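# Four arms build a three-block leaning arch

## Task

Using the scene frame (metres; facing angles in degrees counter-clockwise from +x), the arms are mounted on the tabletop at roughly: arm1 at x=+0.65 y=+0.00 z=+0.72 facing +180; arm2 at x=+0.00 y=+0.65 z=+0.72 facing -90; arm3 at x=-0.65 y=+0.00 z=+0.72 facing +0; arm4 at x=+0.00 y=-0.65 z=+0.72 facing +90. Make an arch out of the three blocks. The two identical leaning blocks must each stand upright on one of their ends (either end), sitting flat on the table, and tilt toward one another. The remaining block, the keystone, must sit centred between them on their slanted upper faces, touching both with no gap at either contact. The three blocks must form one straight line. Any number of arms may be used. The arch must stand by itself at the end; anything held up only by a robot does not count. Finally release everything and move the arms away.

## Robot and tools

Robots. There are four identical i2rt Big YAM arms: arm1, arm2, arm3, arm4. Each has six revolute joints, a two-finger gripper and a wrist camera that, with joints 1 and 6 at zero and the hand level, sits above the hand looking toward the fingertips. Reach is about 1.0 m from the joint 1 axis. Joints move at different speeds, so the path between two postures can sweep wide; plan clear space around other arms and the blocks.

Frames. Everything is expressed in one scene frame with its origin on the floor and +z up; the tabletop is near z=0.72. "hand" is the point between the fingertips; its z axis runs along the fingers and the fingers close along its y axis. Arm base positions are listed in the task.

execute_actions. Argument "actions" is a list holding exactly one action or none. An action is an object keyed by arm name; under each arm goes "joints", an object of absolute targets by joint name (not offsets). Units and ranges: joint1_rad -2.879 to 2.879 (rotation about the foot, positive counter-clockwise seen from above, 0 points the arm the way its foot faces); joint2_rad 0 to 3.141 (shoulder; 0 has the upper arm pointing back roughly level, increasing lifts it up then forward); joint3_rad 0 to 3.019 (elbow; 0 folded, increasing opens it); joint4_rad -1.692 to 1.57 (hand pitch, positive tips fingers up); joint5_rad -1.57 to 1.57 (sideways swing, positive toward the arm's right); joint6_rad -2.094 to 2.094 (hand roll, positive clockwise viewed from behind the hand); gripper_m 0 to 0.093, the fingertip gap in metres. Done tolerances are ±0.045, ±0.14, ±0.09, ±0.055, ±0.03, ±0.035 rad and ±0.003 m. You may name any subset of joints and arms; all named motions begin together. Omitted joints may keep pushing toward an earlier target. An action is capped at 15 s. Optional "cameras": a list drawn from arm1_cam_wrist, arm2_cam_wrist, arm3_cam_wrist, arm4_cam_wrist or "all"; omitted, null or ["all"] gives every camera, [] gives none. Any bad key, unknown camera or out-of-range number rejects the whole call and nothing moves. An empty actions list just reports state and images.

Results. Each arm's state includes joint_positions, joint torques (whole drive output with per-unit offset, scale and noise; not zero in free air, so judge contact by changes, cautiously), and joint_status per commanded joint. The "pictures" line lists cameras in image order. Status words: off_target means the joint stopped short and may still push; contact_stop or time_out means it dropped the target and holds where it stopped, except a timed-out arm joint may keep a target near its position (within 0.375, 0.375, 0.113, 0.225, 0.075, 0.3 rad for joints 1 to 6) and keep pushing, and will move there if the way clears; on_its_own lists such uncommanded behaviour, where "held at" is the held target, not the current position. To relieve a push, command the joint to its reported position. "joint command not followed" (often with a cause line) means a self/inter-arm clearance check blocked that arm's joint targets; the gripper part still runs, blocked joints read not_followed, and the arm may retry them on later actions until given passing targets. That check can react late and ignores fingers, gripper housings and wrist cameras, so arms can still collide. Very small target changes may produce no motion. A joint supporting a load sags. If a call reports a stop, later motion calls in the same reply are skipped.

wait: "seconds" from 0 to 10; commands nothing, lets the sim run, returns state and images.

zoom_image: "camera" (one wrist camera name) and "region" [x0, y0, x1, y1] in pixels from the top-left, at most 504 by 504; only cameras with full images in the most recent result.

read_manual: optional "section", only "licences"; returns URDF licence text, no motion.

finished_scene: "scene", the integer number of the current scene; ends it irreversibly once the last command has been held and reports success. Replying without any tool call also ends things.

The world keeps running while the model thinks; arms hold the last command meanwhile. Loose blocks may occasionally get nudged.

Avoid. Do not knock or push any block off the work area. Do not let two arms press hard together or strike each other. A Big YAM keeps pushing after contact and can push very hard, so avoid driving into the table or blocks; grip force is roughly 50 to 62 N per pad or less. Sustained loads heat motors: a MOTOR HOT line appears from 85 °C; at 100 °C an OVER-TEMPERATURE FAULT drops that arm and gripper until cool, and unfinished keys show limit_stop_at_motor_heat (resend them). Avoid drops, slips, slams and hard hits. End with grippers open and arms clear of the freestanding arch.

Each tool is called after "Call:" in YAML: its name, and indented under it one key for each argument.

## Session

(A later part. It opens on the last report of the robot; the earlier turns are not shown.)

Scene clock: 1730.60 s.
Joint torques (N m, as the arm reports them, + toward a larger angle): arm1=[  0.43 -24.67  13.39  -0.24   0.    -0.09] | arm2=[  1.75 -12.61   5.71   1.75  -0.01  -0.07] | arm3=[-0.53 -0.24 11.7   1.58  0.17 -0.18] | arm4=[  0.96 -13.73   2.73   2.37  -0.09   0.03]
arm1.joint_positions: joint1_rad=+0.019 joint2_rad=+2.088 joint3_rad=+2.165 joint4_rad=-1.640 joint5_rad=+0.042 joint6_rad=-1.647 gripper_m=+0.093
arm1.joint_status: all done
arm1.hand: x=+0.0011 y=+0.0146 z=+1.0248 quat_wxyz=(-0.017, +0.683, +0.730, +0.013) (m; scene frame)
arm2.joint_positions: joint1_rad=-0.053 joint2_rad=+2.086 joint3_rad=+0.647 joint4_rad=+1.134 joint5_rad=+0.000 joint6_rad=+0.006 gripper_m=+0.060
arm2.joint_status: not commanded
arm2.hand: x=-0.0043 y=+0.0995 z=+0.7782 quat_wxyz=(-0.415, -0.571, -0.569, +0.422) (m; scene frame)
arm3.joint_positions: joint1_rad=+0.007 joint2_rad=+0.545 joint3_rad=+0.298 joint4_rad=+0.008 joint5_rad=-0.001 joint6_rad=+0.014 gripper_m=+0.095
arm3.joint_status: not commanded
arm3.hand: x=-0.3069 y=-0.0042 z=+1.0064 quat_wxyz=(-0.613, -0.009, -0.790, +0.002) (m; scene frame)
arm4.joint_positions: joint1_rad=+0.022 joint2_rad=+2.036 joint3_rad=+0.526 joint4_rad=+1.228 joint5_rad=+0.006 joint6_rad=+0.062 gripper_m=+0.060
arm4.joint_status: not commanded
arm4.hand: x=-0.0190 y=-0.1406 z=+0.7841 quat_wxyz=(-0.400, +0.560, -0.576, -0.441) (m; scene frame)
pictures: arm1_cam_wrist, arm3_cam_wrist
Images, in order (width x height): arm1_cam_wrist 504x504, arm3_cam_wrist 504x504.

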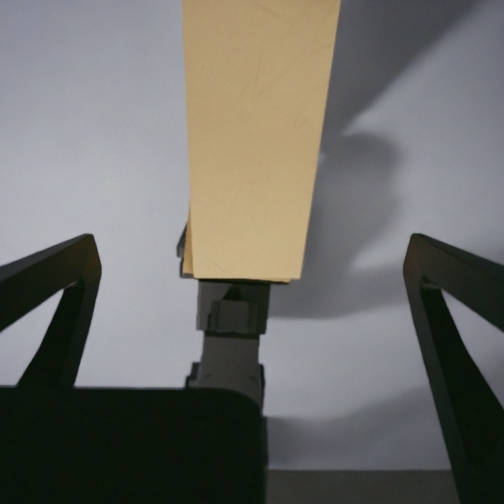

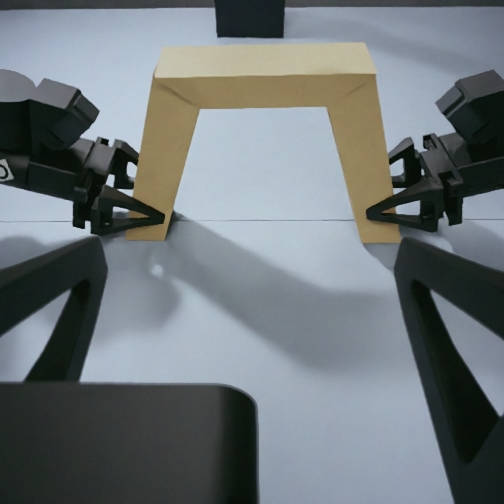

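Call:
execute_actions:
  actions:
    - {"arm1":{"joints":{"joint3_rad":1.925,"joint4_rad":-1.405}}}
  cameras: ["arm3_cam_wrist","arm1_cam_wrist"]

Call:
execute_actions:
  actions:
    - {"arm1":{"joints":{"gripper_m":0.03}}}
  cameras: ["arm3_cam_wrist","arm1_cam_wrist"]

Call:
execute_actions:
  actions:
    - {"arm1":{"joints":{"gripper_m":0.03,"joint3_rad":1.995}}}
  cameras: ["arm3_cam_wrist","arm1_cam_wrist"]

Scene clock: 1851.80 s.
Joint torques (N m, as the arm reports them, + toward a larger angle): arm1=[  0.11 -24.95  10.67   0.58  -0.01  -0.08] | arm2=[  1.75 -12.56   5.71   1.76  -0.01  -0.07] | arm3=[-0.57 -0.39 11.71  1.58  0.17 -0.19] | arm4=[  0.93 -13.58   2.73   2.34  -0.1    0.04]
arm1.joint_positions: joint1_rad=+0.019 joint2_rad=+2.098 joint3_rad=+1.918 joint4_rad=-1.415 joint5_rad=+0.042 joint6_rad=-1.647 gripper_m=+0.093
arm1.joint_status: all done
arm1.hand: x=+0.0114 y=+0.0146 z=+0.9244 quat_wxyz=(-0.005, +0.683, +0.730, +0.024) (m; scene frame)
arm2.joint_positions: joint1_rad=-0.053 joint2_rad=+2.086 joint3_rad=+0.647 joint4_rad=+1.134 joint5_rad=+0.000 joint6_rad=+0.006 gripper_m=+0.060
arm2.joint_status: not commanded
arm2.hand: x=-0.0043 y=+0.0995 z=+0.7782 quat_wxyz=(-0.415, -0.571, -0.569, +0.422) (m; scene frame)
arm3.joint_positions: joint1_rad=+0.007 joint2_rad=+0.545 joint3_rad=+0.298 joint4_rad=+0.008 joint5_rad=-0.001 joint6_rad=+0.014 gripper_m=+0.095
arm3.joint_status: not commanded
arm3.hand: x=-0.3069 y=-0.0042 z=+1.0064 quat_wxyz=(-0.613, -0.009, -0.790, +0.002) (m; scene frame)
arm4.joint_positions: joint1_rad=+0.022 joint2_rad=+2.036 joint3_rad=+0.526 joint4_rad=+1.228 joint5_rad=+0.006 joint6_rad=+0.062 gripper_m=+0.060
arm4.joint_status: not commanded
arm4.hand: x=-0.0190 y=-0.1406 z=+0.7841 quat_wxyz=(-0.400, +0.560, -0.576, -0.441) (m; scene frame)
pictures: arm1_cam_wrist, arm3_cam_wrist
Images, in order (width x height): arm1_cam_wrist 504x504, arm3_cam_wrist 504x504.

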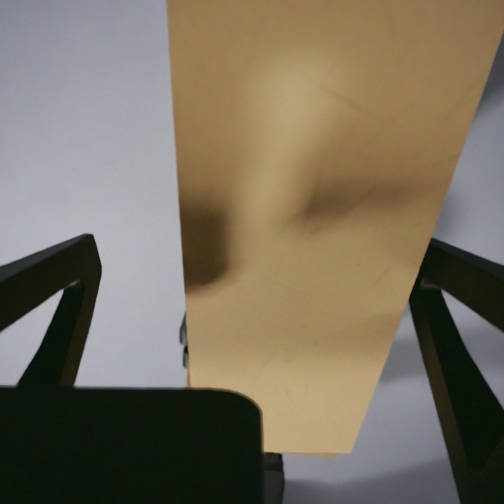

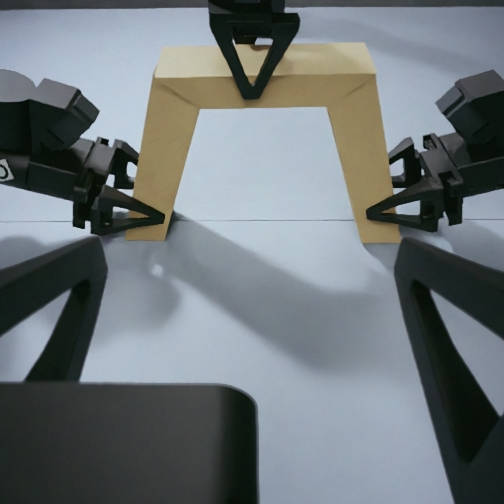

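Scene clock: 1852.43 s.
Joint torques (N m, as the arm reports them, + toward a larger angle): arm1=[  0.44 -25.09  10.7    0.34  -0.04  -0.09] | arm2=[  1.69 -12.59   5.68   1.72  -0.01  -0.07] | arm3=[-0.5  -0.16 11.72  1.6   0.17 -0.18] | arm4=[  0.86 -13.59   2.71   2.32  -0.09   0.03]
arm1.joint_positions: joint1_rad=+0.019 joint2_rad=+2.098 joint3_rad=+1.918 joint4_rad=-1.411 joint5_rad=+0.042 joint6_rad=-1.648 gripper_m=+0.061
arm1.joint_status: gripper_m off_target (ended at +0.061, target +0.030)
arm1.hand: x=+0.0102 y=+0.0146 z=+0.9244 quat_wxyz=(-0.006, +0.683, +0.730, +0.023) (m; scene frame)
arm2.joint_positions: joint1_rad=-0.053 joint2_rad=+2.086 joint3_rad=+0.648 joint4_rad=+1.134 joint5_rad=+0.000 joint6_rad=+0.007 gripper_m=+0.060
arm2.joint_status: not commanded
arm2.hand: x=-0.0042 y=+0.0992 z=+0.7785 quat_wxyz=(-0.415, -0.571, -0.569, +0.422) (m; scene frame)
arm3.joint_positions: joint1_rad=+0.007 joint2_rad=+0.545 joint3_rad=+0.298 joint4_rad=+0.008 joint5_rad=-0.001 joint6_rad=+0.014 gripper_m=+0.095
arm3.joint_status: not commanded
arm3.hand: x=-0.3069 y=-0.0042 z=+1.0064 quat_wxyz=(-0.613, -0.009, -0.790, +0.002) (m; scene frame)
arm4.joint_positions: joint1_rad=+0.023 joint2_rad=+2.036 joint3_rad=+0.526 joint4_rad=+1.229 joint5_rad=+0.005 joint6_rad=+0.062 gripper_m=+0.060
arm4.joint_status: not commanded
arm4.hand: x=-0.0195 y=-0.1406 z=+0.7842 quat_wxyz=(-0.400, +0.560, -0.575, -0.441) (m; scene frame)
pictures: arm1_cam_wrist, arm3_cam_wrist
Images, in order (width x height): arm1_cam_wrist 504x504, arm3_cam_wrist 504x504.

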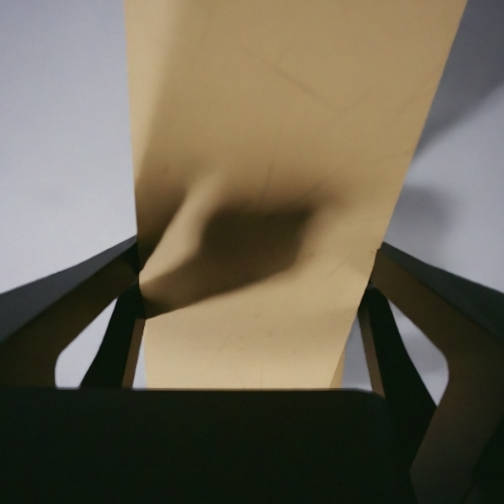

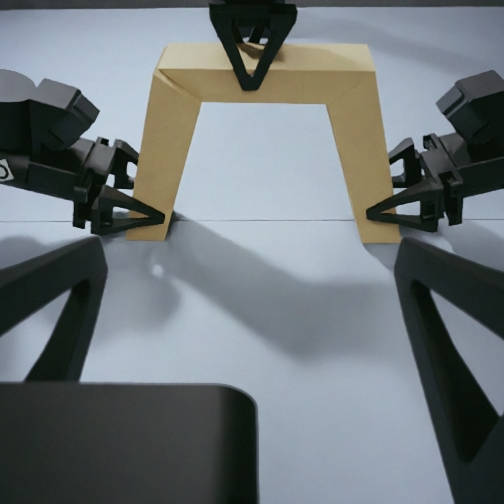

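Scene clock: 1853.20 s.
Joint torques (N m, as the arm reports them, + toward a larger angle): arm1=[  0.46 -25.13  15.31   0.39  -0.03  -0.08] | arm2=[  1.81 -12.68   5.66   1.72   0.    -0.07] | arm3=[-0.6  -0.34 11.71  1.62  0.18 -0.18] | arm4=[  0.9  -13.67   2.74   2.33  -0.08   0.03]
arm1.joint_positions: joint1_rad=+0.019 joint2_rad=+2.098 joint3_rad=+1.937 joint4_rad=-1.411 joint5_rad=+0.042 joint6_rad=-1.648 gripper_m=+0.061
arm1.joint_status: gripper_m off_target (ended at +0.061, target +0.030); the others done
arm1.hand: x=+0.0041 y=+0.0147 z=+0.9318 quat_wxyz=(-0.014, +0.683, +0.730, +0.016) (m; scene frame)
arm2.joint_positions: joint1_rad=-0.053 joint2_rad=+2.086 joint3_rad=+0.648 joint4_rad=+1.134 joint5_rad=+0.000 joint6_rad=+0.007 gripper_m=+0.060
arm2.joint_status: not commanded
arm2.hand: x=-0.0042 y=+0.0992 z=+0.7785 quat_wxyz=(-0.415, -0.571, -0.569, +0.422) (m; scene frame)
arm3.joint_positions: joint1_rad=+0.007 joint2_rad=+0.545 joint3_rad=+0.298 joint4_rad=+0.008 joint5_rad=-0.001 joint6_rad=+0.014 gripper_m=+0.095
arm3.joint_status: not commanded
arm3.hand: x=-0.3069 y=-0.0042 z=+1.0064 quat_wxyz=(-0.613, -0.009, -0.790, +0.002) (m; scene frame)
arm4.joint_positions: joint1_rad=+0.023 joint2_rad=+2.036 joint3_rad=+0.526 joint4_rad=+1.229 joint5_rad=+0.005 joint6_rad=+0.062 gripper_m=+0.060
arm4.joint_status: not commanded
arm4.hand: x=-0.0195 y=-0.1406 z=+0.7842 quat_wxyz=(-0.400, +0.560, -0.575, -0.441) (m; scene frame)
pictures: arm1_cam_wrist, arm3_cam_wrist
Images, in order (width x height): arm1_cam_wrist 504x504, arm3_cam_wrist 504x504.

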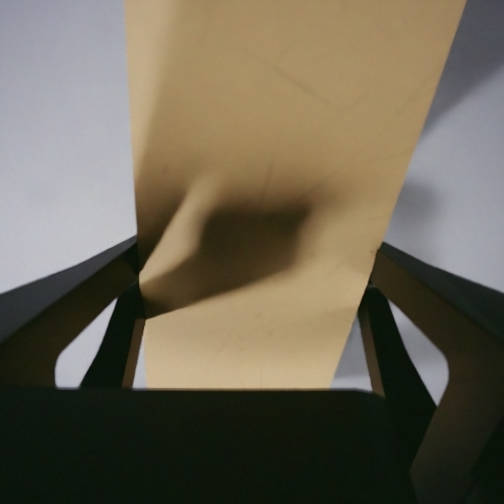

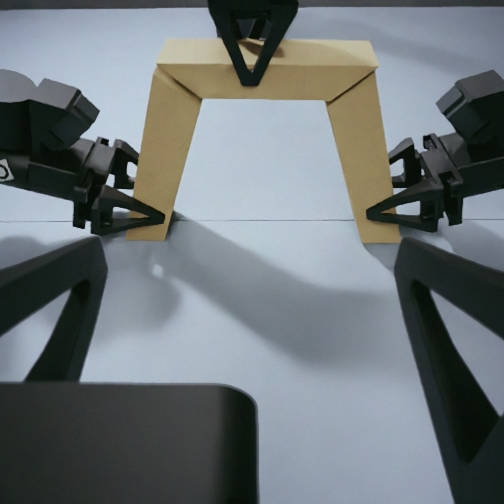

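Call:
zoom_image:
  camera: "arm3_cam_wrist"
  region: [140, 20, 390, 120]

Region (140, 20, 390, 120) of arm3_cam_wrist's 504x504 image, scaled by 2.016, with more detail than that image has; it fills the top 202 rows of this view, and the rest is white.

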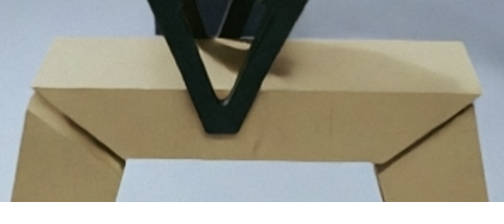

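Call:
execute_actions:
  actions:
    - {"arm1":{"joints":{"gripper_m":0.03,"joint6_rad":-1.692}},"arm2":{"joints":{"joint5_rad":-0.035,"joint6_rad":-0.012}},"arm4":{"joints":{"joint1_rad":0.0}}}
  cameras: ["arm3_cam_wrist","arm1_cam_wrist"]

Scene clock: 1874.83 s.
Joint torques (N m, as the arm reports them, + toward a larger angle): arm1=[  0.4  -25.16  15.36   0.39  -0.03  -0.08] | arm2=[  1.78 -12.76   5.2    2.09  -0.21  -0.16] | arm3=[-0.6  -0.3  11.73  1.57  0.17 -0.18] | arm4=[ -1.95 -13.65   2.75   2.4    0.19   0.01]
arm1.joint_positions: joint1_rad=+0.019 joint2_rad=+2.098 joint3_rad=+1.937 joint4_rad=-1.411 joint5_rad=+0.042 joint6_rad=-1.683 gripper_m=+0.061
arm1.joint_status: gripper_m off_target (ended at +0.061, target +0.030); the others done
arm1.hand: x=+0.0041 y=+0.0147 z=+0.9318 quat_wxyz=(-0.013, +0.670, +0.742, +0.017) (m; scene frame)
arm2.joint_positions: joint1_rad=-0.053 joint2_rad=+2.086 joint3_rad=+0.656 joint4_rad=+1.127 joint5_rad=-0.029 joint6_rad=+0.001 gripper_m=+0.060
arm2.joint_status: all done
arm2.hand: x=+0.0008 y=+0.0963 z=+0.7789 quat_wxyz=(-0.422, -0.563, -0.576, +0.415) (m; scene frame)
arm3.joint_positions: joint1_rad=+0.007 joint2_rad=+0.545 joint3_rad=+0.298 joint4_rad=+0.008 joint5_rad=-0.001 joint6_rad=+0.014 gripper_m=+0.095
arm3.joint_status: not commanded
arm3.hand: x=-0.3069 y=-0.0042 z=+1.0064 quat_wxyz=(-0.613, -0.009, -0.790, +0.002) (m; scene frame)
arm4.joint_positions: joint1_rad=+0.019 joint2_rad=+2.036 joint3_rad=+0.526 joint4_rad=+1.229 joint5_rad=-0.002 joint6_rad=+0.066 gripper_m=+0.060
arm4.joint_status: all done
arm4.hand: x=-0.0185 y=-0.1405 z=+0.7842 quat_wxyz=(-0.398, +0.559, -0.576, -0.443) (m; scene frame)
pictures: arm1_cam_wrist, arm3_cam_wrist
Images, in order (width x height): arm1_cam_wrist 504x504, arm3_cam_wrist 504x504.

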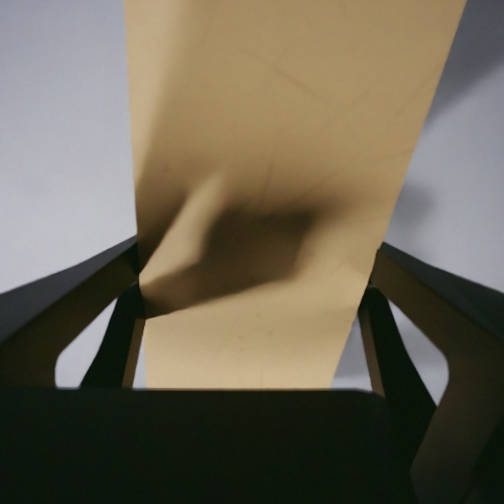

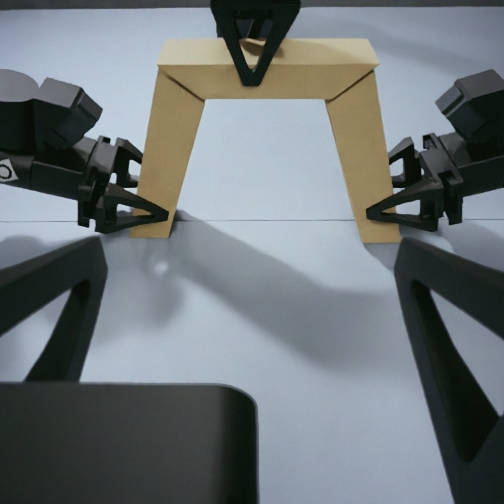

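Call:
execute_actions:
  actions:
    - {"arm2":{"joints":{"joint3_rad":0.65,"joint4_rad":1.132}},"arm4":{"joints":{"joint1_rad":-0.01}}}
  cameras: ["arm3_cam_wrist"]

Scene clock: 1880.67 s.
Joint torques (N m, as the arm reports them, + toward a larger angle): arm1=[  0.49 -25.16  15.33   0.42  -0.01  -0.09] | arm2=[  1.81 -12.87   2.51   2.05  -0.21  -0.16] | arm3=[-0.69 -0.32 11.69  1.6   0.17 -0.19] | arm4=[ -1.72 -13.64   2.73   2.33   0.27  -0.01]
arm1.joint_positions: joint1_rad=+0.019 joint2_rad=+2.098 joint3_rad=+1.937 joint4_rad=-1.411 joint5_rad=+0.042 joint6_rad=-1.684 gripper_m=+0.061
arm1.joint_status: not commanded
arm1.hand: x=+0.0041 y=+0.0147 z=+0.9318 quat_wxyz=(-0.013, +0.670, +0.742, +0.017) (m; scene frame)
arm2.joint_positions: joint1_rad=-0.053 joint2_rad=+2.086 joint3_rad=+0.655 joint4_rad=+1.127 joint5_rad=-0.029 joint6_rad=+0.001 gripper_m=+0.060
arm2.joint_status: all done
arm2.hand: x=+0.0008 y=+0.0966 z=+0.7787 quat_wxyz=(-0.422, -0.564, -0.576, +0.414) (m; scene frame)
arm3.joint_positions: joint1_rad=+0.007 joint2_rad=+0.545 joint3_rad=+0.298 joint4_rad=+0.008 joint5_rad=-0.001 joint6_rad=+0.014 gripper_m=+0.095
arm3.joint_status: not commanded
arm3.hand: x=-0.3069 y=-0.0042 z=+1.0064 quat_wxyz=(-0.613, -0.009, -0.790, +0.002) (m; scene frame)
arm4.joint_positions: joint1_rad=+0.008 joint2_rad=+2.036 joint3_rad=+0.526 joint4_rad=+1.229 joint5_rad=-0.004 joint6_rad=+0.067 gripper_m=+0.060
arm4.joint_status: all done
arm4.hand: x=-0.0134 y=-0.1404 z=+0.7842 quat_wxyz=(-0.400, +0.556, -0.579, -0.442) (m; scene frame)
pictures: arm3_cam_wrist
Images, in order (width x height): arm3_cam_wrist 504x504.

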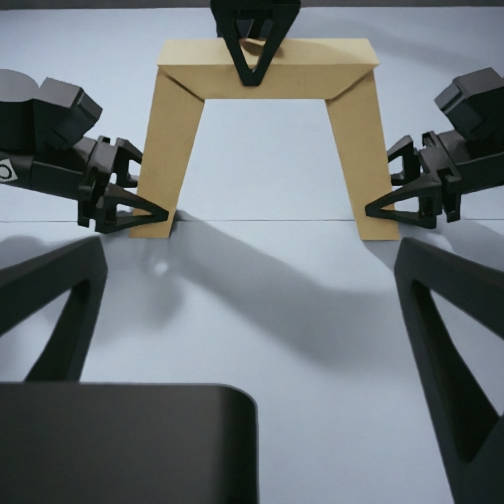

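Call:
execute_actions:
  actions:
    - {"arm2":{"joints":{"joint3_rad":0.635,"joint4_rad":1.145}},"arm4":{"joints":{"joint1_rad":0.0}}}
  cameras: ["arm3_cam_wrist"]

Call:
zoom_image:
  camera: "arm3_cam_wrist"
  region: [130, 30, 230, 130]

Call:
zoom_image:
  camera: "arm3_cam_wrist"
  region: [300, 30, 400, 130]

Call:
zoom_image:
  camera: "arm3_cam_wrist"
  region: [110, 190, 420, 260]

Scene clock: 1888.87 s.
Joint torques (N m, as the arm reports them, + toward a larger angle): arm1=[  0.55 -25.27  15.35   0.41  -0.02  -0.1 ] | arm2=[  1.77 -12.6    1.76   2.44  -0.2   -0.15] | arm3=[-0.52 -0.23 11.74  1.58  0.17 -0.19] | arm4=[ -1.14 -13.75   2.72   2.35   0.28  -0.01]
arm1.joint_positions: joint1_rad=+0.019 joint2_rad=+2.098 joint3_rad=+1.937 joint4_rad=-1.411 joint5_rad=+0.042 joint6_rad=-1.684 gripper_m=+0.061
arm1.joint_status: not commanded
arm1.hand: x=+0.0041 y=+0.0147 z=+0.9318 quat_wxyz=(-0.013, +0.670, +0.742, +0.017) (m; scene frame)
arm2.joint_positions: joint1_rad=-0.053 joint2_rad=+2.086 joint3_rad=+0.650 joint4_rad=+1.130 joint5_rad=-0.030 joint6_rad=+0.001 gripper_m=+0.060
arm2.joint_status: all done
arm2.hand: x=+0.0009 y=+0.0988 z=+0.7780 quat_wxyz=(-0.422, -0.564, -0.577, +0.414) (m; scene frame)
arm3.joint_positions: joint1_rad=+0.007 joint2_rad=+0.545 joint3_rad=+0.298 joint4_rad=+0.008 joint5_rad=-0.001 joint6_rad=+0.014 gripper_m=+0.095
arm3.joint_status: not commanded
arm3.hand: x=-0.3069 y=-0.0042 z=+1.0064 quat_wxyz=(-0.613, -0.009, -0.790, +0.002) (m; scene frame)
arm4.joint_positions: joint1_rad=+0.008 joint2_rad=+2.036 joint3_rad=+0.526 joint4_rad=+1.229 joint5_rad=-0.004 joint6_rad=+0.067 gripper_m=+0.060
arm4.joint_status: all done
arm4.hand: x=-0.0134 y=-0.1404 z=+0.7842 quat_wxyz=(-0.400, +0.556, -0.579, -0.442) (m; scene frame)
pictures: arm3_cam_wrist
Images, in order (width x height): arm3_cam_wrist 504x504.

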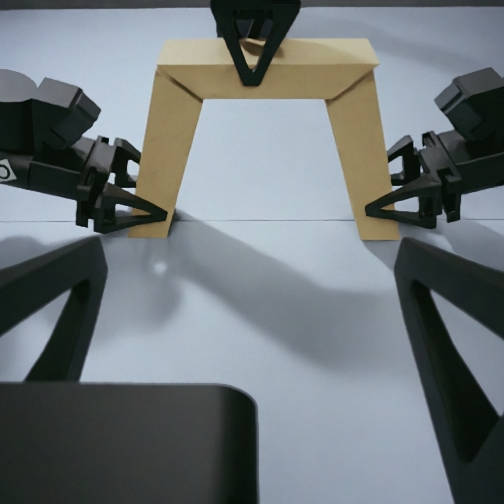

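Region (130, 30, 230, 130) of arm3_cam_wrist's 504x504 image, scaled by 5.040, with more detail than that image has.

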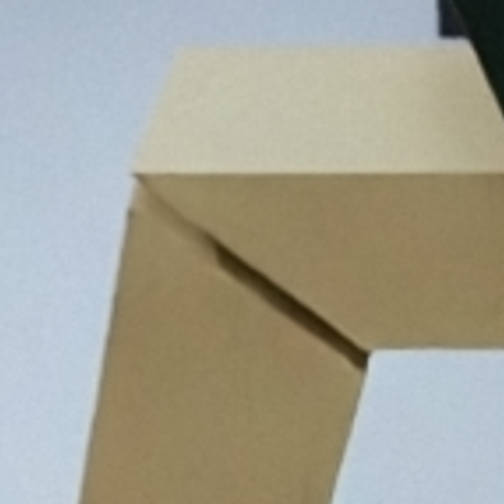

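Region (300, 30, 400, 130) of arm3_cam_wrist's 504x504 image, scaled by 5.040, with more detail than that image has.

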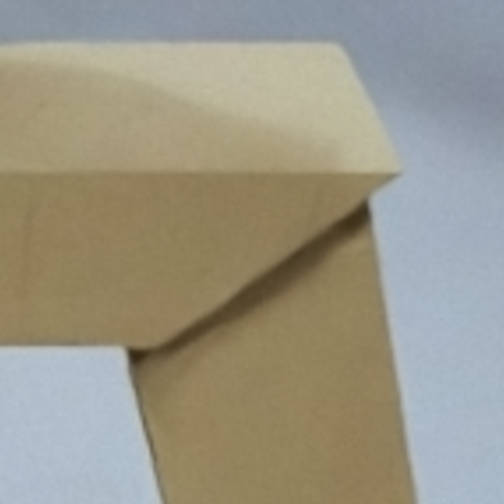

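Region (110, 190, 420, 260) of arm3_cam_wrist's 504x504 image, scaled by 1.626, with more detail than that image has; it fills the top 114 rows of this view, and the rest is white.

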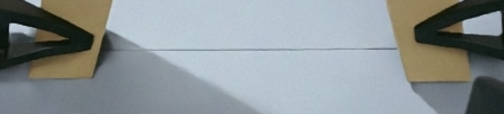

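Call:
execute_actions:
  actions:
    - {"arm1":{"joints":{"joint3_rad":1.915,"gripper_m":0.03}}}
  cameras: ["arm3_cam_wrist"]

Call:
zoom_image:
  camera: "arm3_cam_wrist"
  region: [130, 30, 230, 130]

Call:
zoom_image:
  camera: "arm3_cam_wrist"
  region: [300, 30, 400, 130]

Scene clock: 1900.97 s.
Joint torques (N m, as the arm reports them, + toward a larger angle): arm1=[  0.19 -25.1    9.47   0.34  -0.05  -0.11] | arm2=[  1.94 -12.58   1.87   2.37  -0.15  -0.13] | arm3=[-0.64 -0.26 11.74  1.57  0.17 -0.19] | arm4=[ -1.14 -13.97   2.69   2.38   0.26  -0.01]
arm1.joint_positions: joint1_rad=+0.019 joint2_rad=+2.098 joint3_rad=+1.920 joint4_rad=-1.410 joint5_rad=+0.043 joint6_rad=-1.682 gripper_m=+0.061
arm1.joint_status: gripper_m off_target (ended at +0.061, target +0.030); the others done
arm1.hand: x=+0.0093 y=+0.0148 z=+0.9254 quat_wxyz=(-0.007, +0.670, +0.742, +0.022) (m; scene frame)
arm2.joint_positions: joint1_rad=-0.053 joint2_rad=+2.086 joint3_rad=+0.648 joint4_rad=+1.132 joint5_rad=-0.031 joint6_rad=-0.001 gripper_m=+0.060
arm2.joint_status: not commanded
arm2.hand: x=+0.0011 y=+0.0992 z=+0.7780 quat_wxyz=(-0.422, -0.563, -0.578, +0.414) (m; scene frame)
arm3.joint_positions: joint1_rad=+0.007 joint2_rad=+0.545 joint3_rad=+0.298 joint4_rad=+0.008 joint5_rad=-0.001 joint6_rad=+0.014 gripper_m=+0.095
arm3.joint_status: not commanded
arm3.hand: x=-0.3069 y=-0.0042 z=+1.0064 quat_wxyz=(-0.613, -0.009, -0.790, +0.002) (m; scene frame)
arm4.joint_positions: joint1_rad=+0.008 joint2_rad=+2.036 joint3_rad=+0.526 joint4_rad=+1.229 joint5_rad=-0.004 joint6_rad=+0.067 gripper_m=+0.060
arm4.joint_status: not commanded
arm4.hand: x=-0.0134 y=-0.1403 z=+0.7843 quat_wxyz=(-0.400, +0.556, -0.579, -0.442) (m; scene frame)
pictures: arm3_cam_wrist
Images, in order (width x height): arm3_cam_wrist 504x504.

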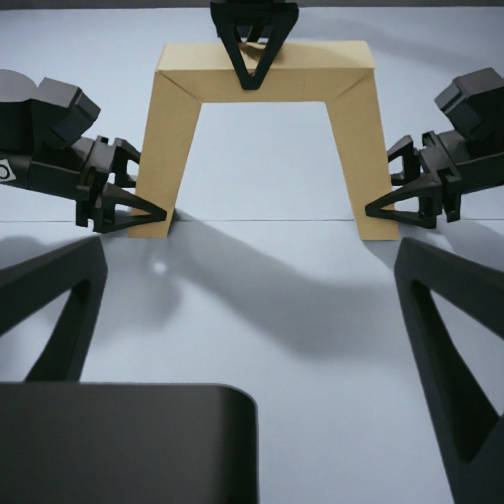

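Region (130, 30, 230, 130) of arm3_cam_wrist's 504x504 image, scaled by 5.040, with more detail than that image has.

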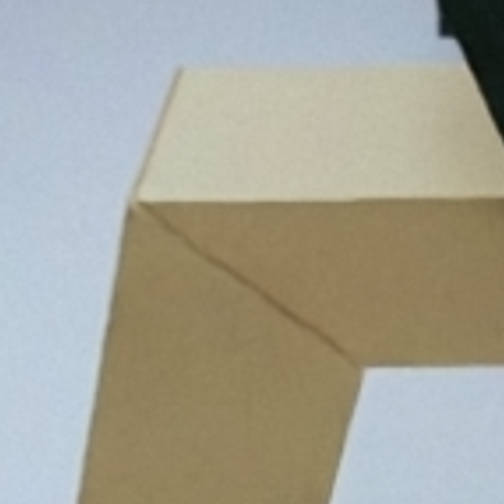

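Region (300, 30, 400, 130) of arm3_cam_wrist's 504x504 image, scaled by 5.040, with more detail than that image has.

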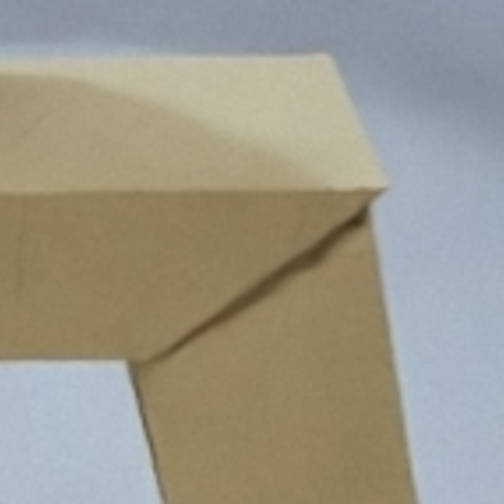

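Call:
execute_actions:
  actions:
    - {"arm4":{"joints":{"joint3_rad":0.515,"joint4_rad":1.26}}}
  cameras: ["arm3_cam_wrist"]

Call:
zoom_image:
  camera: "arm3_cam_wrist"
  region: [300, 30, 400, 130]

Call:
zoom_image:
  camera: "arm3_cam_wrist"
  region: [130, 30, 230, 130]

Scene clock: 1914.60 s.
Joint torques (N m, as the arm reports them, + toward a larger angle): arm1=[  0.42 -25.18   9.67   0.4   -0.05  -0.1 ] | arm2=[  1.86 -12.66   1.82   2.38  -0.14  -0.13] | arm3=[-0.66 -0.27 11.72  1.56  0.16 -0.18] | arm4=[ -1.09 -13.73   1.41   2.54   0.25  -0.01]
arm1.joint_positions: joint1_rad=+0.019 joint2_rad=+2.098 joint3_rad=+1.919 joint4_rad=-1.410 joint5_rad=+0.043 joint6_rad=-1.683 gripper_m=+0.061
arm1.joint_status: not commanded
arm1.hand: x=+0.0097 y=+0.0148 z=+0.9250 quat_wxyz=(-0.007, +0.670, +0.742, +0.023) (m; scene frame)
arm2.joint_positions: joint1_rad=-0.053 joint2_rad=+2.086 joint3_rad=+0.648 joint4_rad=+1.132 joint5_rad=-0.031 joint6_rad=-0.001 gripper_m=+0.060
arm2.joint_status: not commanded
arm2.hand: x=+0.0011 y=+0.0992 z=+0.7780 quat_wxyz=(-0.422, -0.563, -0.578, +0.414) (m; scene frame)
arm3.joint_positions: joint1_rad=+0.007 joint2_rad=+0.545 joint3_rad=+0.298 joint4_rad=+0.008 joint5_rad=-0.001 joint6_rad=+0.014 gripper_m=+0.095
arm3.joint_status: not commanded
arm3.hand: x=-0.3069 y=-0.0042 z=+1.0064 quat_wxyz=(-0.613, -0.009, -0.790, +0.002) (m; scene frame)
arm4.joint_positions: joint1_rad=+0.008 joint2_rad=+2.036 joint3_rad=+0.521 joint4_rad=+1.235 joint5_rad=-0.003 joint6_rad=+0.067 gripper_m=+0.060
arm4.joint_status: all done
arm4.hand: x=-0.0132 y=-0.1422 z=+0.7843 quat_wxyz=(-0.400, +0.556, -0.579, -0.442) (m; scene frame)
pictures: arm3_cam_wrist
Images, in order (width x height): arm3_cam_wrist 504x504.

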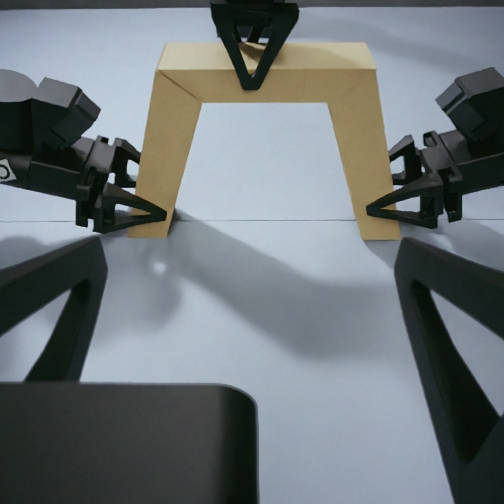

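Region (300, 30, 400, 130) of arm3_cam_wrist's 504x504 image, scaled by 5.040, with more detail than that image has.

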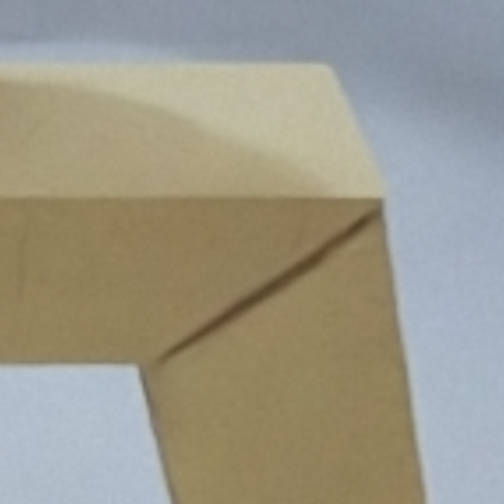

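Region (130, 30, 230, 130) of arm3_cam_wrist's 504x504 image, scaled by 5.040, with more detail than that image has.

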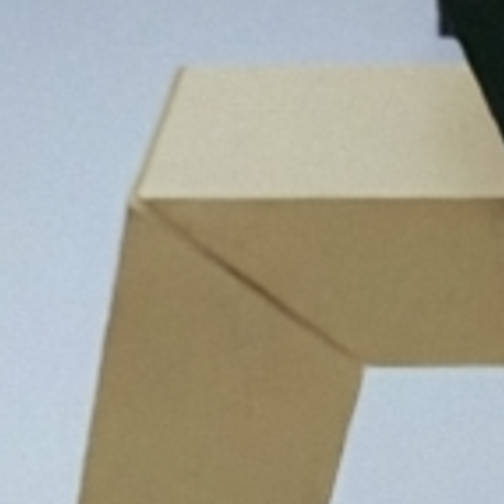

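Call:
execute_actions:
  actions:
    - {"arm1":{"joints":{"gripper_m":0.093,"joint3_rad":1.925}}}
  cameras: ["arm3_cam_wrist"]

Call:
execute_actions:
  actions:
    - {"arm1":{"joints":{"joint3_rad":2.2,"joint4_rad":-1.65}}}
  cameras: ["arm3_cam_wrist","arm1_cam_wrist"]

Call:
zoom_image:
  camera: "arm3_cam_wrist"
  region: [300, 30, 400, 130]

Call:
zoom_image:
  camera: "arm3_cam_wrist"
  region: [130, 30, 230, 130]

Scene clock: 1921.40 s.
Joint torques (N m, as the arm reports them, + toward a larger angle): arm1=[  0.48 -25.32  10.58   0.36  -0.04  -0.1 ] | arm2=[  1.78 -12.68   1.82   2.39  -0.14  -0.13] | arm3=[-0.64 -0.18 11.74  1.59  0.17 -0.18] | arm4=[ -1.03 -13.59   1.39   2.54   0.24  -0.01]
arm1.joint_positions: joint1_rad=+0.019 joint2_rad=+2.098 joint3_rad=+1.919 joint4_rad=-1.410 joint5_rad=+0.043 joint6_rad=-1.683 gripper_m=+0.093
arm1.joint_status: all done
arm1.hand: x=+0.0097 y=+0.0148 z=+0.9250 quat_wxyz=(-0.007, +0.670, +0.742, +0.023) (m; scene frame)
arm2.joint_positions: joint1_rad=-0.053 joint2_rad=+2.086 joint3_rad=+0.648 joint4_rad=+1.132 joint5_rad=-0.031 joint6_rad=-0.001 gripper_m=+0.060
arm2.joint_status: not commanded
arm2.hand: x=+0.0011 y=+0.0992 z=+0.7780 quat_wxyz=(-0.422, -0.563, -0.578, +0.414) (m; scene frame)
arm3.joint_positions: joint1_rad=+0.007 joint2_rad=+0.545 joint3_rad=+0.298 joint4_rad=+0.008 joint5_rad=-0.001 joint6_rad=+0.014 gripper_m=+0.095
arm3.joint_status: not commanded
arm3.hand: x=-0.3069 y=-0.0042 z=+1.0064 quat_wxyz=(-0.613, -0.009, -0.790, +0.002) (m; scene frame)
arm4.joint_positions: joint1_rad=+0.008 joint2_rad=+2.036 joint3_rad=+0.521 joint4_rad=+1.235 joint5_rad=-0.003 joint6_rad=+0.067 gripper_m=+0.060
arm4.joint_status: not commanded
arm4.hand: x=-0.0132 y=-0.1422 z=+0.7843 quat_wxyz=(-0.400, +0.556, -0.579, -0.442) (m; scene frame)
pictures: arm3_cam_wrist
Images, in order (width x height): arm3_cam_wrist 504x504.

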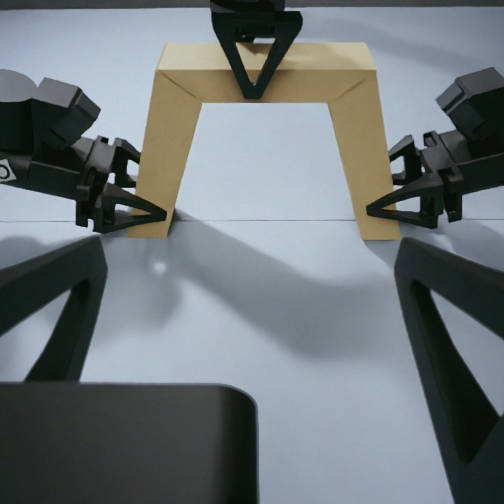

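Scene clock: 1922.43 s.
Joint torques (N m, as the arm reports them, + toward a larger angle): arm1=[  0.46 -24.46  13.35  -0.21  -0.05  -0.09] | arm2=[  1.74 -12.65   1.82   2.37  -0.14  -0.12] | arm3=[-0.49 -0.27 11.7   1.6   0.17 -0.18] | arm4=[ -1.   -13.65   1.39   2.51   0.25  -0.02]
arm1.joint_positions: joint1_rad=+0.019 joint2_rad=+2.088 joint3_rad=+2.166 joint4_rad=-1.641 joint5_rad=+0.043 joint6_rad=-1.684 gripper_m=+0.093
arm1.joint_status: all done
arm1.hand: x=+0.0011 y=+0.0148 z=+1.0249 quat_wxyz=(-0.017, +0.670, +0.742, +0.014) (m; scene frame)
arm2.joint_positions: joint1_rad=-0.053 joint2_rad=+2.086 joint3_rad=+0.648 joint4_rad=+1.132 joint5_rad=-0.031 joint6_rad=-0.001 gripper_m=+0.060
arm2.joint_status: not commanded
arm2.hand: x=+0.0011 y=+0.0992 z=+0.7780 quat_wxyz=(-0.422, -0.563, -0.578, +0.414) (m; scene frame)
arm3.joint_positions: joint1_rad=+0.007 joint2_rad=+0.545 joint3_rad=+0.298 joint4_rad=+0.008 joint5_rad=-0.001 joint6_rad=+0.014 gripper_m=+0.095
arm3.joint_status: not commanded
arm3.hand: x=-0.3069 y=-0.0042 z=+1.0064 quat_wxyz=(-0.613, -0.009, -0.790, +0.002) (m; scene frame)
arm4.joint_positions: joint1_rad=+0.008 joint2_rad=+2.036 joint3_rad=+0.521 joint4_rad=+1.235 joint5_rad=-0.003 joint6_rad=+0.067 gripper_m=+0.060
arm4.joint_status: not commanded
arm4.hand: x=-0.0132 y=-0.1422 z=+0.7843 quat_wxyz=(-0.400, +0.556, -0.579, -0.442) (m; scene frame)
pictures: arm1_cam_wrist, arm3_cam_wrist
Images, in order (width x height): arm1_cam_wrist 504x504, arm3_cam_wrist 504x504.

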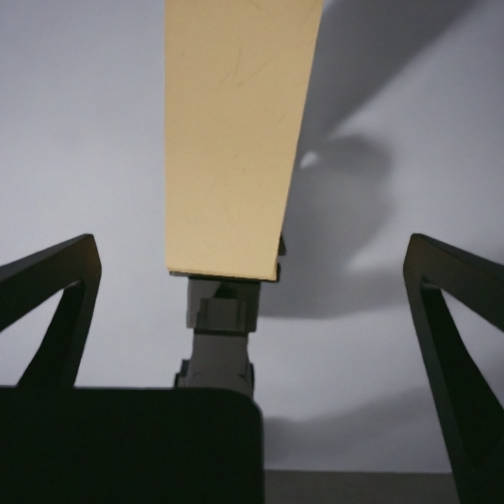

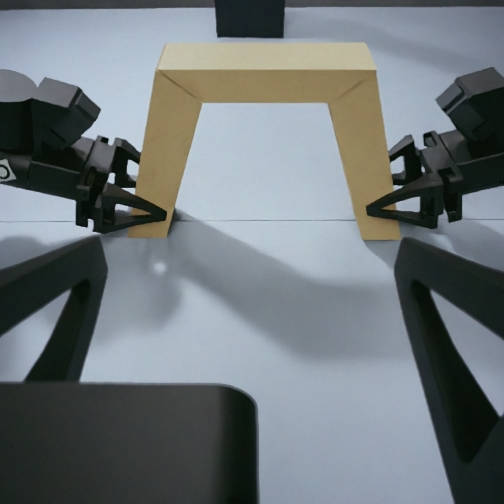

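Region (300, 30, 400, 130) of arm3_cam_wrist's 504x504 image, scaled by 5.040, with more detail than that image has.

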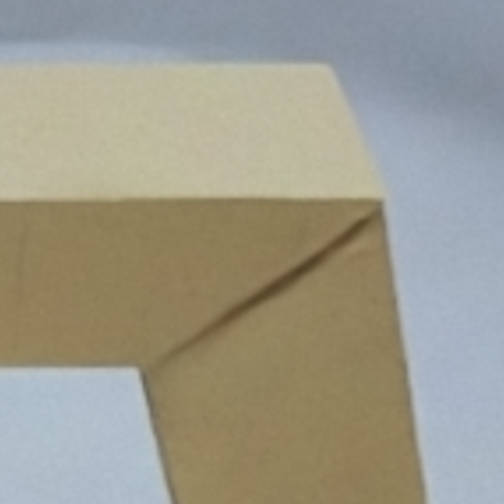

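Region (130, 30, 230, 130) of arm3_cam_wrist's 504x504 image, scaled by 5.040, with more detail than that image has.

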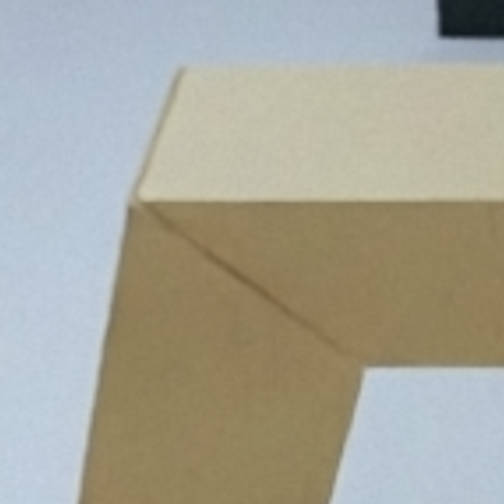

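Call:
execute_actions:
  actions:
    - {"arm1":{"joints":{"joint2_rad":1.0,"joint3_rad":1.0,"joint4_rad":-1.0}},"arm2":{"joints":{"gripper_m":0.093}},"arm4":{"joints":{"gripper_m":0.093}}}

Scene clock: 1929.30 s.
Joint torques (N m, as the arm reports them, + toward a larger angle): arm1=[ 0.34 -6.71 12.11  1.77 -0.04 -0.03] | arm2=[  1.79 -12.63   2.16   2.39  -0.14  -0.1 ] | arm3=[-0.61 -0.23 11.76  1.58  0.17 -0.19] | arm4=[ -1.17 -13.52   1.49   2.22   0.23  -0.02]
arm1.joint_positions: joint1_rad=+0.019 joint2_rad=+1.003 joint3_rad=+0.989 joint4_rad=-1.014 joint5_rad=+0.043 joint6_rad=-1.684 gripper_m=+0.093
arm1.joint_status: all done
arm1.hand: x=+0.2677 y=+0.0119 z=+1.0859 quat_wxyz=(-0.214, +0.650, +0.711, -0.161) (m; scene frame)
arm2.joint_positions: joint1_rad=-0.053 joint2_rad=+2.086 joint3_rad=+0.643 joint4_rad=+1.132 joint5_rad=-0.031 joint6_rad=-0.003 gripper_m=+0.093
arm2.joint_status: all done
arm2.hand: x=+0.0011 y=+0.1016 z=+0.7766 quat_wxyz=(-0.420, -0.563, -0.579, +0.413) (m; scene frame)
arm3.joint_positions: joint1_rad=+0.007 joint2_rad=+0.545 joint3_rad=+0.298 joint4_rad=+0.008 joint5_rad=-0.001 joint6_rad=+0.014 gripper_m=+0.095
arm3.joint_status: not commanded
arm3.hand: x=-0.3069 y=-0.0042 z=+1.0064 quat_wxyz=(-0.613, -0.009, -0.790, +0.002) (m; scene frame)
arm4.joint_positions: joint1_rad=+0.008 joint2_rad=+2.036 joint3_rad=+0.519 joint4_rad=+1.243 joint5_rad=-0.002 joint6_rad=+0.068 gripper_m=+0.093
arm4.joint_status: all done
arm4.hand: x=-0.0131 y=-0.1423 z=+0.7858 quat_wxyz=(-0.402, +0.554, -0.578, -0.444) (m; scene frame)
pictures: arm1_cam_wrist, arm2_cam_wrist, arm3_cam_wrist, arm4_cam_wrist
Images, in order (width x height): arm1_cam_wrist 504x504, arm2_cam_wrist 504x504, arm3_cam_wrist 504x504, arm4_cam_wrist 504x504.

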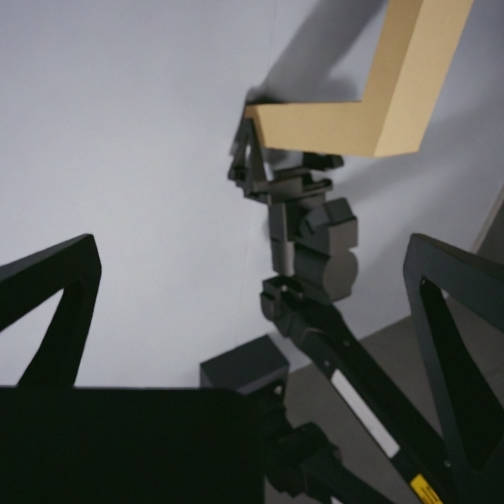

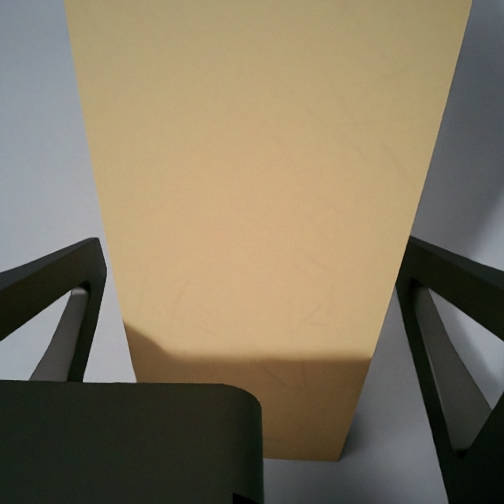

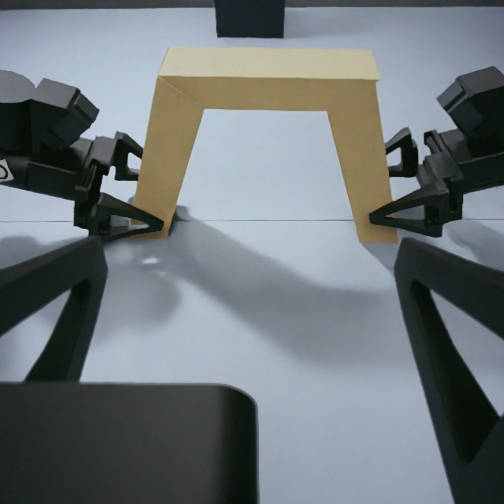

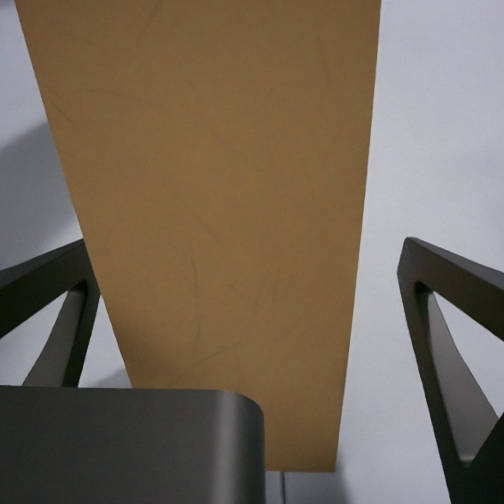

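Call:
execute_actions:
  actions:
    - {"arm2":{"joints":{"joint3_rad":0.40,"joint4_rad":1.375}},"arm4":{"joints":{"joint3_rad":0.28,"joint4_rad":1.48}}}

Scene clock: 1944.30 s.
Joint torques (N m, as the arm reports them, + toward a larger angle): arm1=[ 0.47 -6.87 12.22  1.78 -0.03 -0.04] | arm2=[  1.79 -10.18   0.73   2.41  -0.13  -0.1 ] | arm3=[-0.55 -0.25 11.74  1.59  0.17 -0.18] | arm4=[ -1.09 -10.43   0.21   2.26   0.22  -0.02]
arm1.joint_positions: joint1_rad=+0.019 joint2_rad=+1.003 joint3_rad=+0.989 joint4_rad=-1.014 joint5_rad=+0.043 joint6_rad=-1.684 gripper_m=+0.093
arm1.joint_status: not commanded
arm1.hand: x=+0.2677 y=+0.0119 z=+1.0859 quat_wxyz=(-0.214, +0.650, +0.711, -0.161) (m; scene frame)
arm2.joint_positions: joint1_rad=-0.053 joint2_rad=+2.086 joint3_rad=+0.399 joint4_rad=+1.362 joint5_rad=-0.031 joint6_rad=-0.003 gripper_m=+0.093
arm2.joint_status: all done
arm2.hand: x=+0.0017 y=+0.1956 z=+0.7728 quat_wxyz=(-0.416, -0.566, -0.582, +0.409) (m; scene frame)
arm3.joint_positions: joint1_rad=+0.007 joint2_rad=+0.545 joint3_rad=+0.298 joint4_rad=+0.008 joint5_rad=-0.001 joint6_rad=+0.014 gripper_m=+0.095
arm3.joint_status: not commanded
arm3.hand: x=-0.3069 y=-0.0042 z=+1.0064 quat_wxyz=(-0.613, -0.009, -0.790, +0.002) (m; scene frame)
arm4.joint_positions: joint1_rad=+0.008 joint2_rad=+2.036 joint3_rad=+0.278 joint4_rad=+1.463 joint5_rad=-0.002 joint6_rad=+0.068 gripper_m=+0.093
arm4.joint_status: all done
arm4.hand: x=-0.0107 y=-0.2354 z=+0.7881 quat_wxyz=(-0.396, +0.559, -0.582, -0.438) (m; scene frame)
pictures: arm1_cam_wrist, arm2_cam_wrist, arm3_cam_wrist, arm4_cam_wrist
Images, in order (width x height): arm1_cam_wrist 504x504, arm2_cam_wrist 504x504, arm3_cam_wrist 504x504, arm4_cam_wrist 504x504.

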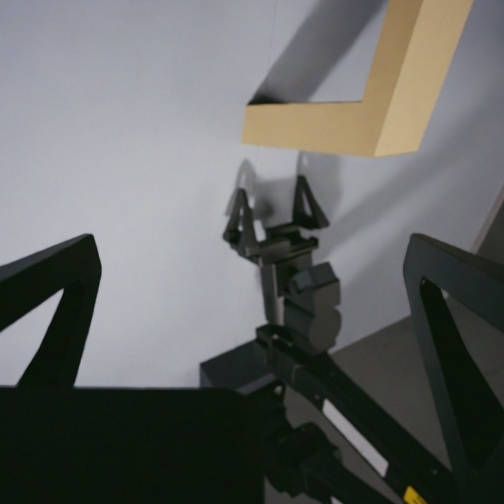

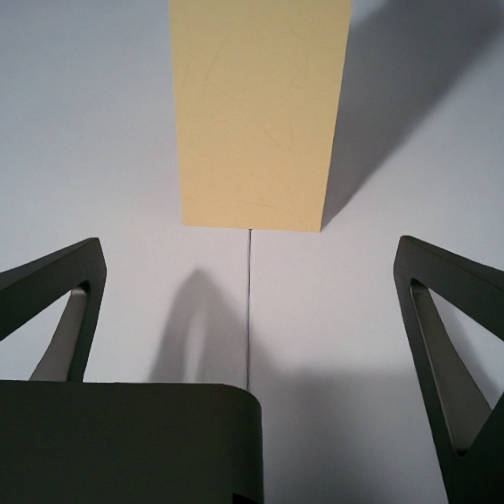

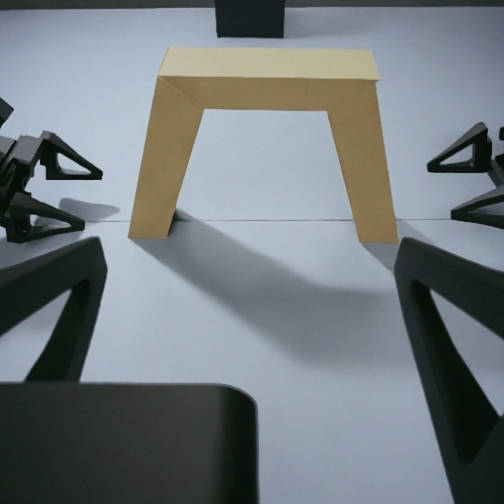

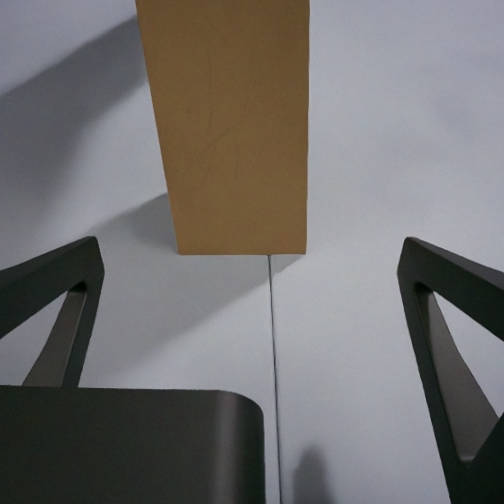

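The arch stands free. Checking joints.

Call:
zoom_image:
  camera: "arm3_cam_wrist"
  region: [130, 30, 230, 130]

Call:
zoom_image:
  camera: "arm3_cam_wrist"
  region: [300, 30, 400, 130]

Region (130, 30, 230, 130) of arm3_cam_wrist's 504x504 image, scaled by 5.040, with more detail than that image has.

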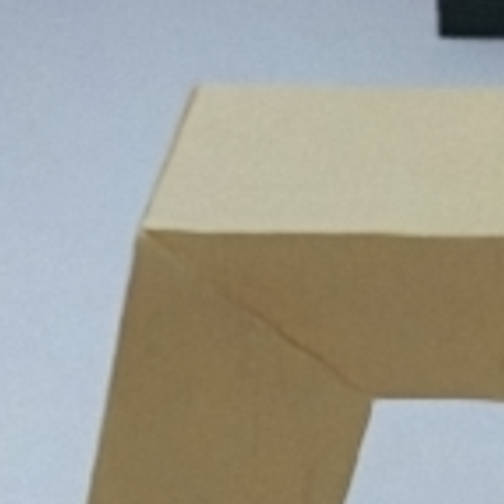

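Region (300, 30, 400, 130) of arm3_cam_wrist's 504x504 image, scaled by 5.040, with more detail than that image has.

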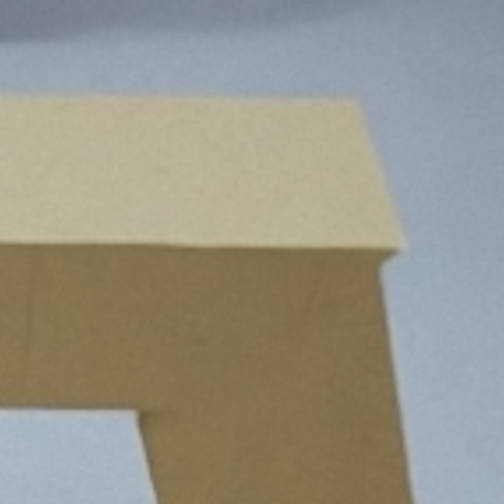

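Call:
execute_actions:
  actions:
    - {"arm2":{"joints":{"joint2_rad":1.8,"joint3_rad":0.15}},"arm4":{"joints":{"joint2_rad":1.75,"joint3_rad":0.05}}}
  cameras: ["arm3_cam_wrist"]

Call:
finished_scene:
  scene: 1

Scene clock: 1972.87 s.
Joint torques (N m, as the arm reports them, + toward a larger angle): arm1=[ 0.35 -6.78 12.2   1.83 -0.04 -0.03] | arm2=[ 1.9  -7.31  0.9   2.23 -0.13 -0.1 ] | arm3=[-0.51 -0.29 11.74  1.55  0.17 -0.19] | arm4=[-1.   -7.11  0.53  2.1   0.22 -0.02]
arm1.joint_positions: joint1_rad=+0.019 joint2_rad=+1.003 joint3_rad=+0.989 joint4_rad=-1.014 joint5_rad=+0.043 joint6_rad=-1.684 gripper_m=+0.093
arm1.joint_status: not commanded
arm1.hand: x=+0.2677 y=+0.0119 z=+1.0859 quat_wxyz=(-0.214, +0.650, +0.711, -0.161) (m; scene frame)
arm2.joint_positions: joint1_rad=-0.053 joint2_rad=+1.799 joint3_rad=+0.152 joint4_rad=+1.365 joint5_rad=-0.031 joint6_rad=-0.003 gripper_m=+0.093
arm2.joint_status: all done
arm2.hand: x=+0.0029 y=+0.2711 z=+0.8389 quat_wxyz=(-0.428, -0.557, -0.573, +0.421) (m; scene frame)
arm3.joint_positions: joint1_rad=+0.007 joint2_rad=+0.545 joint3_rad=+0.298 joint4_rad=+0.008 joint5_rad=-0.001 joint6_rad=+0.014 gripper_m=+0.095
arm3.joint_status: not commanded
arm3.hand: x=-0.3069 y=-0.0042 z=+1.0064 quat_wxyz=(-0.613, -0.009, -0.790, +0.002) (m; scene frame)
arm4.joint_positions: joint1_rad=+0.008 joint2_rad=+1.758 joint3_rad=+0.049 joint4_rad=+1.466 joint5_rad=-0.002 joint6_rad=+0.068 gripper_m=+0.093
arm4.joint_status: all done
arm4.hand: x=-0.0088 y=-0.3064 z=+0.8497 quat_wxyz=(-0.410, +0.548, -0.571, -0.453) (m; scene frame)
pictures: arm3_cam_wrist
Images, in order (width x height): arm3_cam_wrist 504x504.

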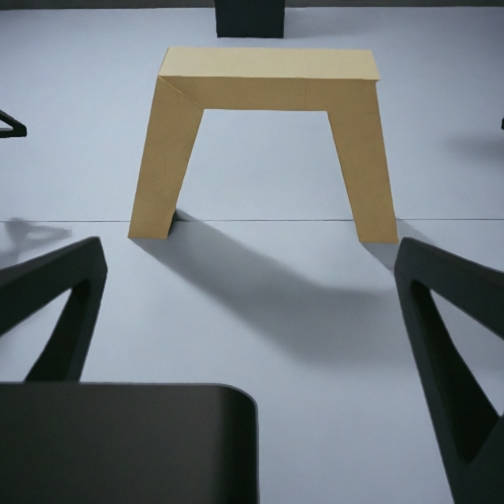

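The scene is finished: the task was done.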